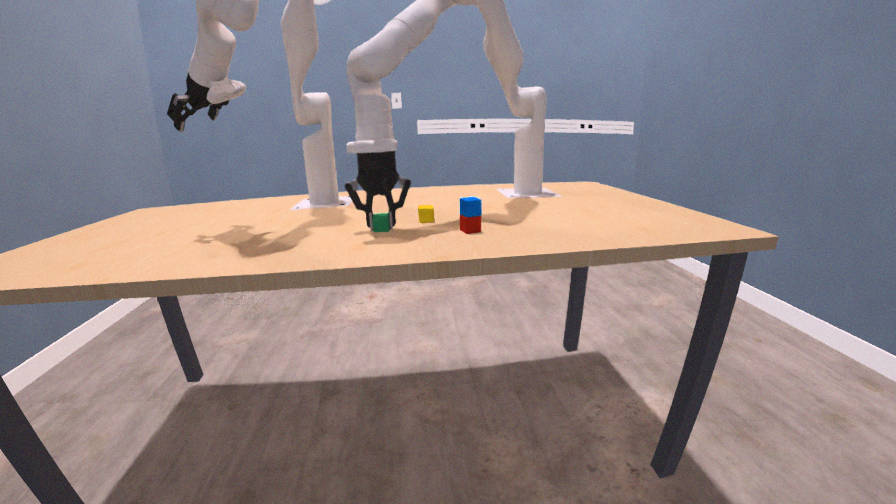

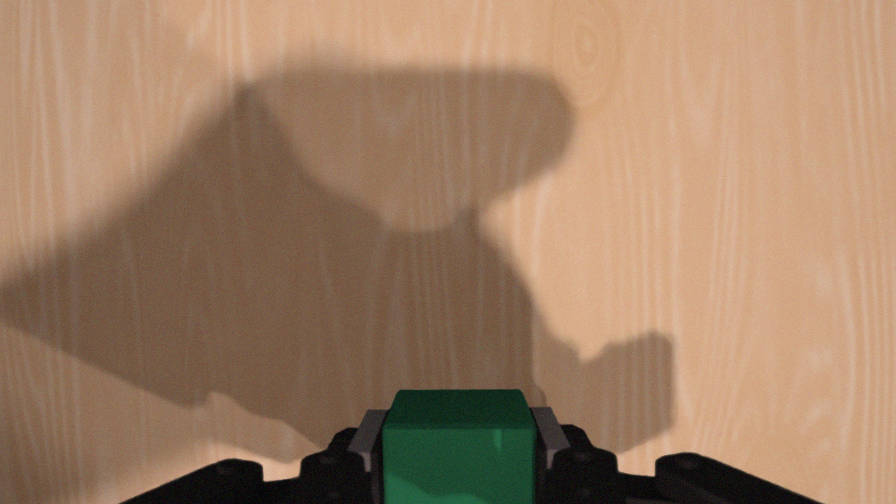

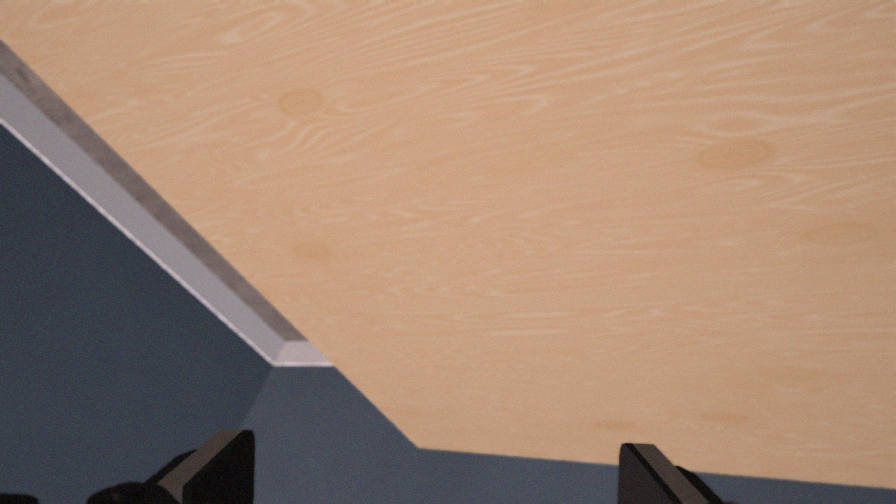

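Scene clock: 24.10 s of 7193.50 s.
left_arm: end_effector_position=(+0.3456, -0.1278, +0.0998) position_measured=149 object_status=2 end_effector_quat_wxyz=(+0.000, +1.000, -0.000, -0.000) | right_arm: end_effector_position=(+0.1970, -0.5670, +0.2610) position_measured=3 object_status=3 end_effector_quat_wxyz=(+0.111, +0.743, +0.504, -0.426)
Joint positions: left_arm=[ 0.612  0.851  0.312  1.272 -0.267  1.059 -0.549] | right_arm=[-0.111  0.442  0.257  1.901  0.621  1.433 -0.532]
Joint velocities: left_arm=[-0.001 -0.005 -0.001 -0.     0.001  0.    -0.001] | right_arm=[-0.     0.     0.001  0.    -0.002  0.     0.001]
Joint torques (N m, as the joint torque sensors report them, + toward a larger angle): left_arm=[ -0.37 -23.55   2.04  -7.19  -0.44   0.26  -0.03] | right_arm=[  0.33 -13.01   2.06  -5.16   1.66   1.69   0.03]
Hand target (left_arm): +0.346, -0.128, +0.100; +0.000, +1.000, -0.000, -0.000
Hand target (right_arm): +0.197, -0.567, +0.261; +0.111, +0.743, +0.504, -0.426
Off the commanded pose (left_arm): 0.000 m, 0 deg.
Off the commanded pose (right_arm): 0.000 m, 0 deg.
Kept back: nothing.
move: done

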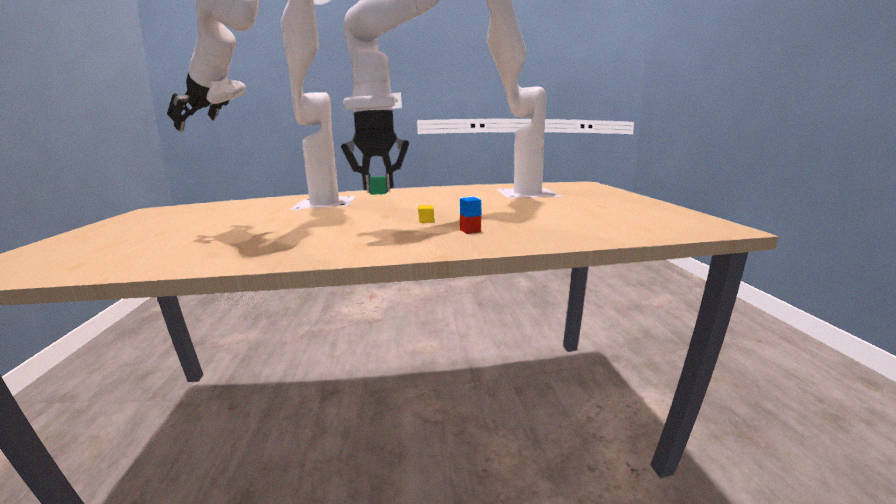

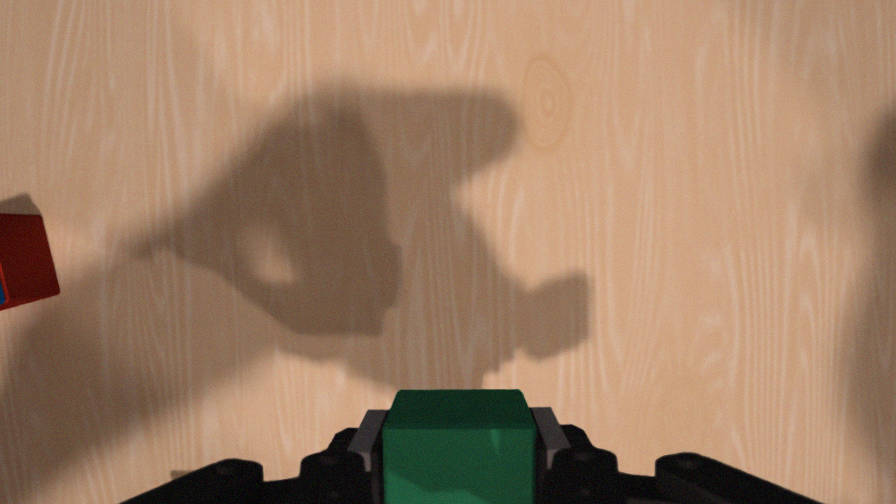

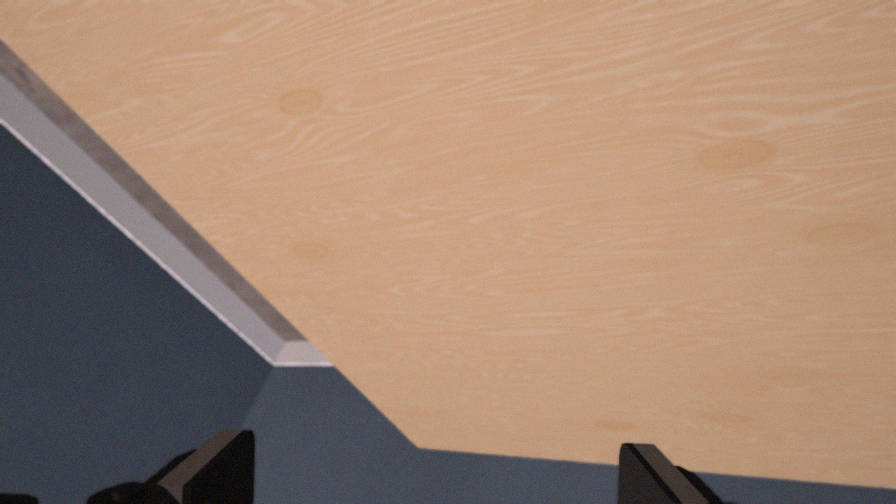

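Scene clock: 25.23 s of 7193.50 s.
left_arm: end_effector_position=(+0.3930, +0.0510, +0.0997) position_measured=149 object_status=2 end_effector_quat_wxyz=(+0.000, +0.991, +0.131, -0.000) | right_arm: end_effector_position=(+0.1970, -0.5670, +0.2610) position_measured=3 object_status=3 end_effector_quat_wxyz=(+0.111, +0.743, +0.504, -0.426)
Joint positions: left_arm=[ 0.299  0.679  0.251  1.621 -0.205  0.868 -0.611] | right_arm=[-0.111  0.442  0.257  1.901  0.621  1.433 -0.532]
Joint velocities: left_arm=[-0.007 -0.005 -0.004  0.001  0.004 -0.001 -0.003] | right_arm=[ 0.     0.    -0.     0.    -0.    -0.001 -0.001]
Joint torques (N m, as the joint torque sensors report them, + toward a larger angle): left_arm=[ -0.34 -19.91   1.48  -6.56  -0.64   0.2   -0.05] | right_arm=[  0.34 -12.87   2.26  -5.13   1.62   1.85  -0.08]
Hand target (left_arm): +0.393, +0.051, +0.100; +0.000, +0.991, +0.131, -0.000
Hand target (right_arm): +0.197, -0.567, +0.261; +0.111, +0.743, +0.504, -0.426
Off the commanded pose (left_arm): 0.001 m, 0 deg.
Off the commanded pose (right_arm): 0.000 m, 0 deg.
Kept back: nothing.
move: done

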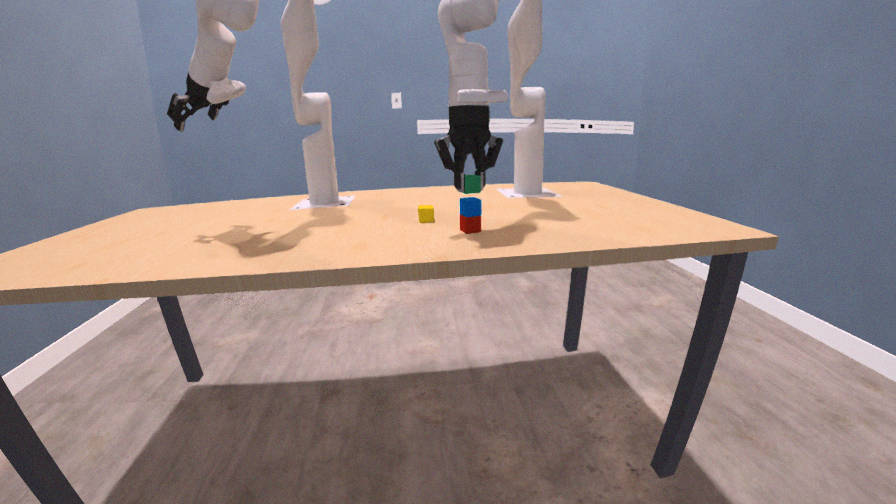

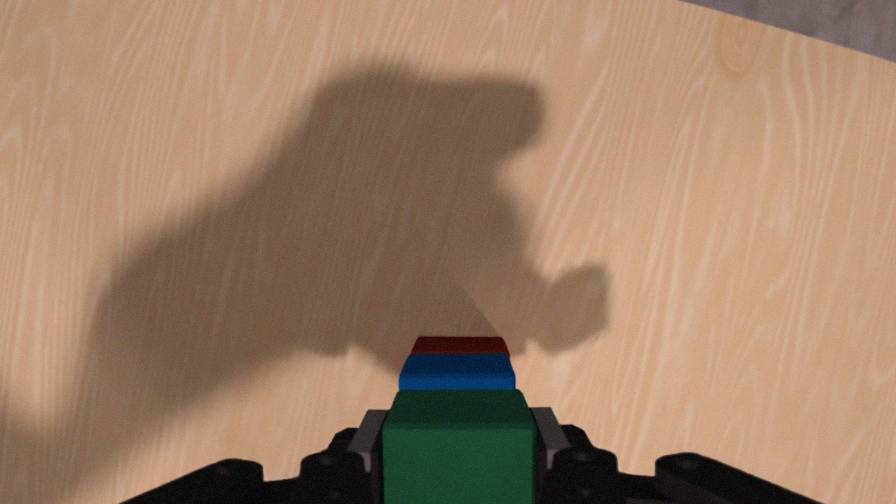

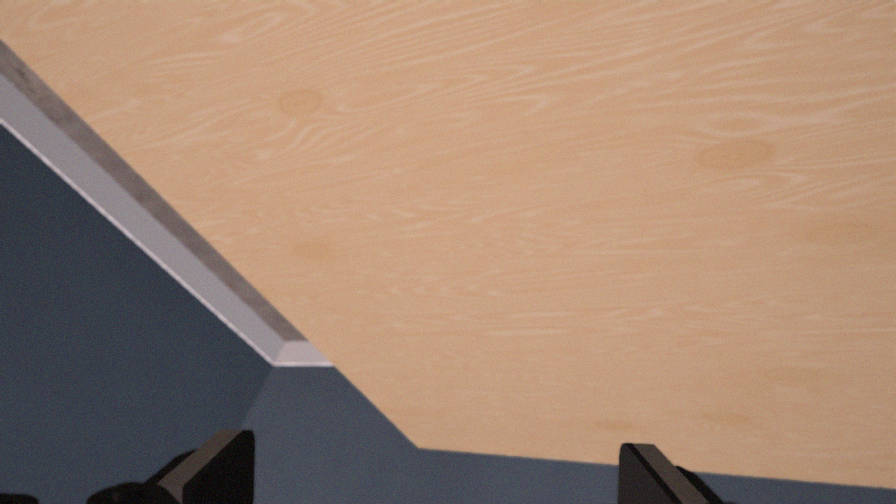

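Scene clock: 26.00 s of 7193.50 s.
left_arm: end_effector_position=(+0.3940, +0.0515, +0.0891) position_measured=149 object_status=2 end_effector_quat_wxyz=(+0.000, +0.991, +0.131, +0.000) | right_arm: end_effector_position=(+0.1970, -0.5670, +0.2610) position_measured=3 object_status=3 end_effector_quat_wxyz=(+0.111, +0.743, +0.504, -0.426)
Joint positions: left_arm=[ 0.302  0.696  0.245  1.629 -0.21   0.842 -0.608] | right_arm=[-0.111  0.442  0.257  1.901  0.621  1.433 -0.532]
Joint velocities: left_arm=[ 0.     0.001 -0.001 -0.     0.001 -0.    -0.   ] | right_arm=[ 0.     0.     0.     0.     0.001  0.001 -0.001]
Joint torques (N m, as the joint torque sensors report them, + toward a larger angle): left_arm=[ -0.42 -20.37   1.42  -6.22  -0.41   0.18  -0.02] | right_arm=[  0.11 -13.01   2.17  -5.11   1.53   1.76  -0.09]
Hand target (left_arm): +0.394, +0.052, +0.089; -0.000, +0.991, +0.131, +0.000
Hand target (right_arm): +0.197, -0.567, +0.261; +0.111, +0.743, +0.504, -0.426
Off the commanded pose (left_arm): 0.000 m, 0 deg.
Off the commanded pose (right_arm): 0.000 m, 0 deg.
Kept back: nothing.
move: done

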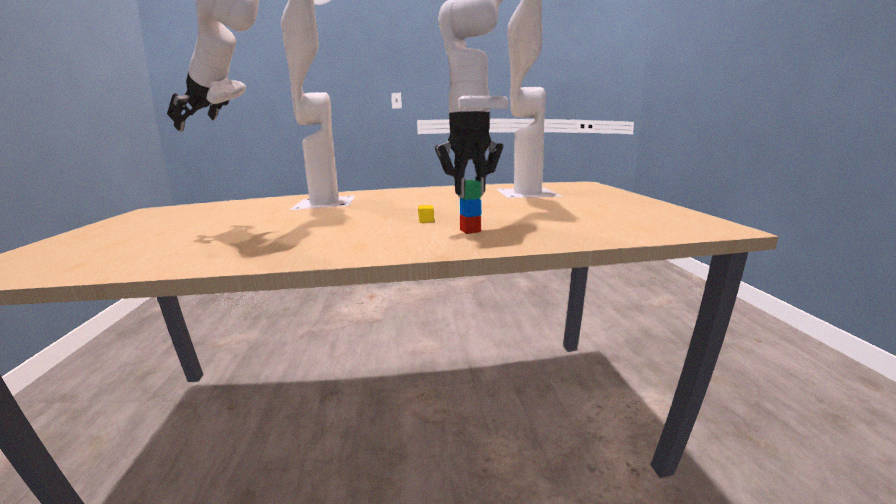

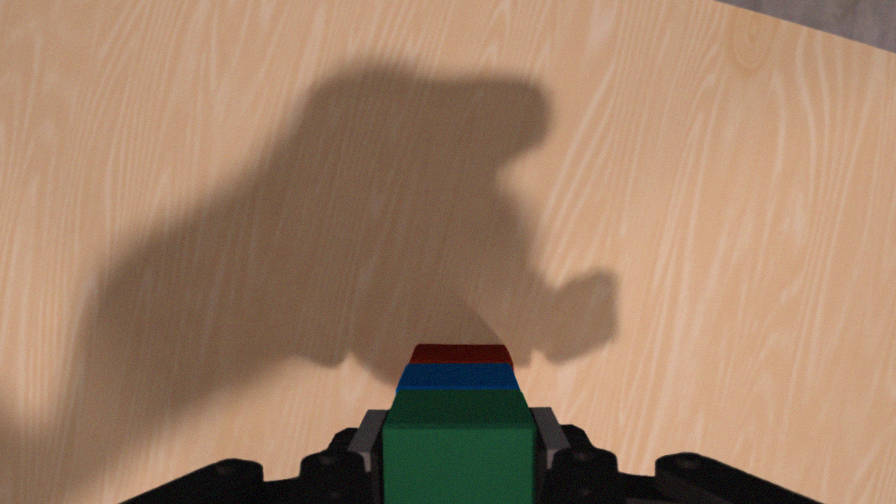

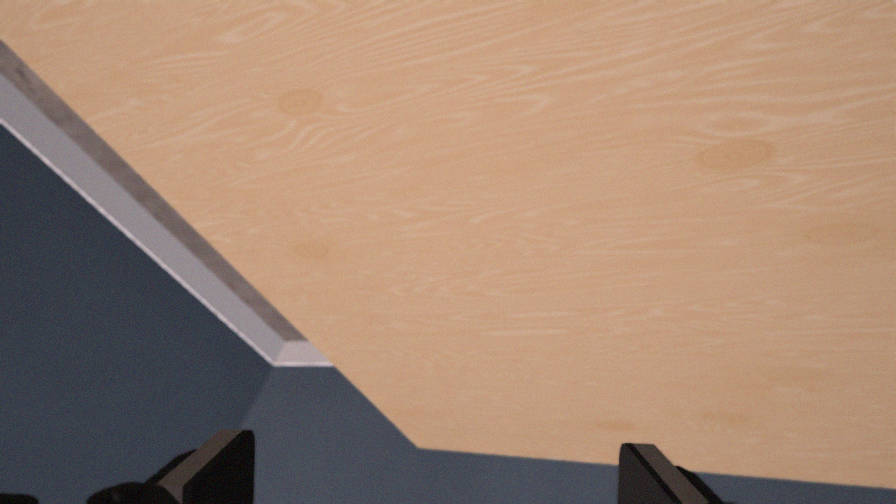

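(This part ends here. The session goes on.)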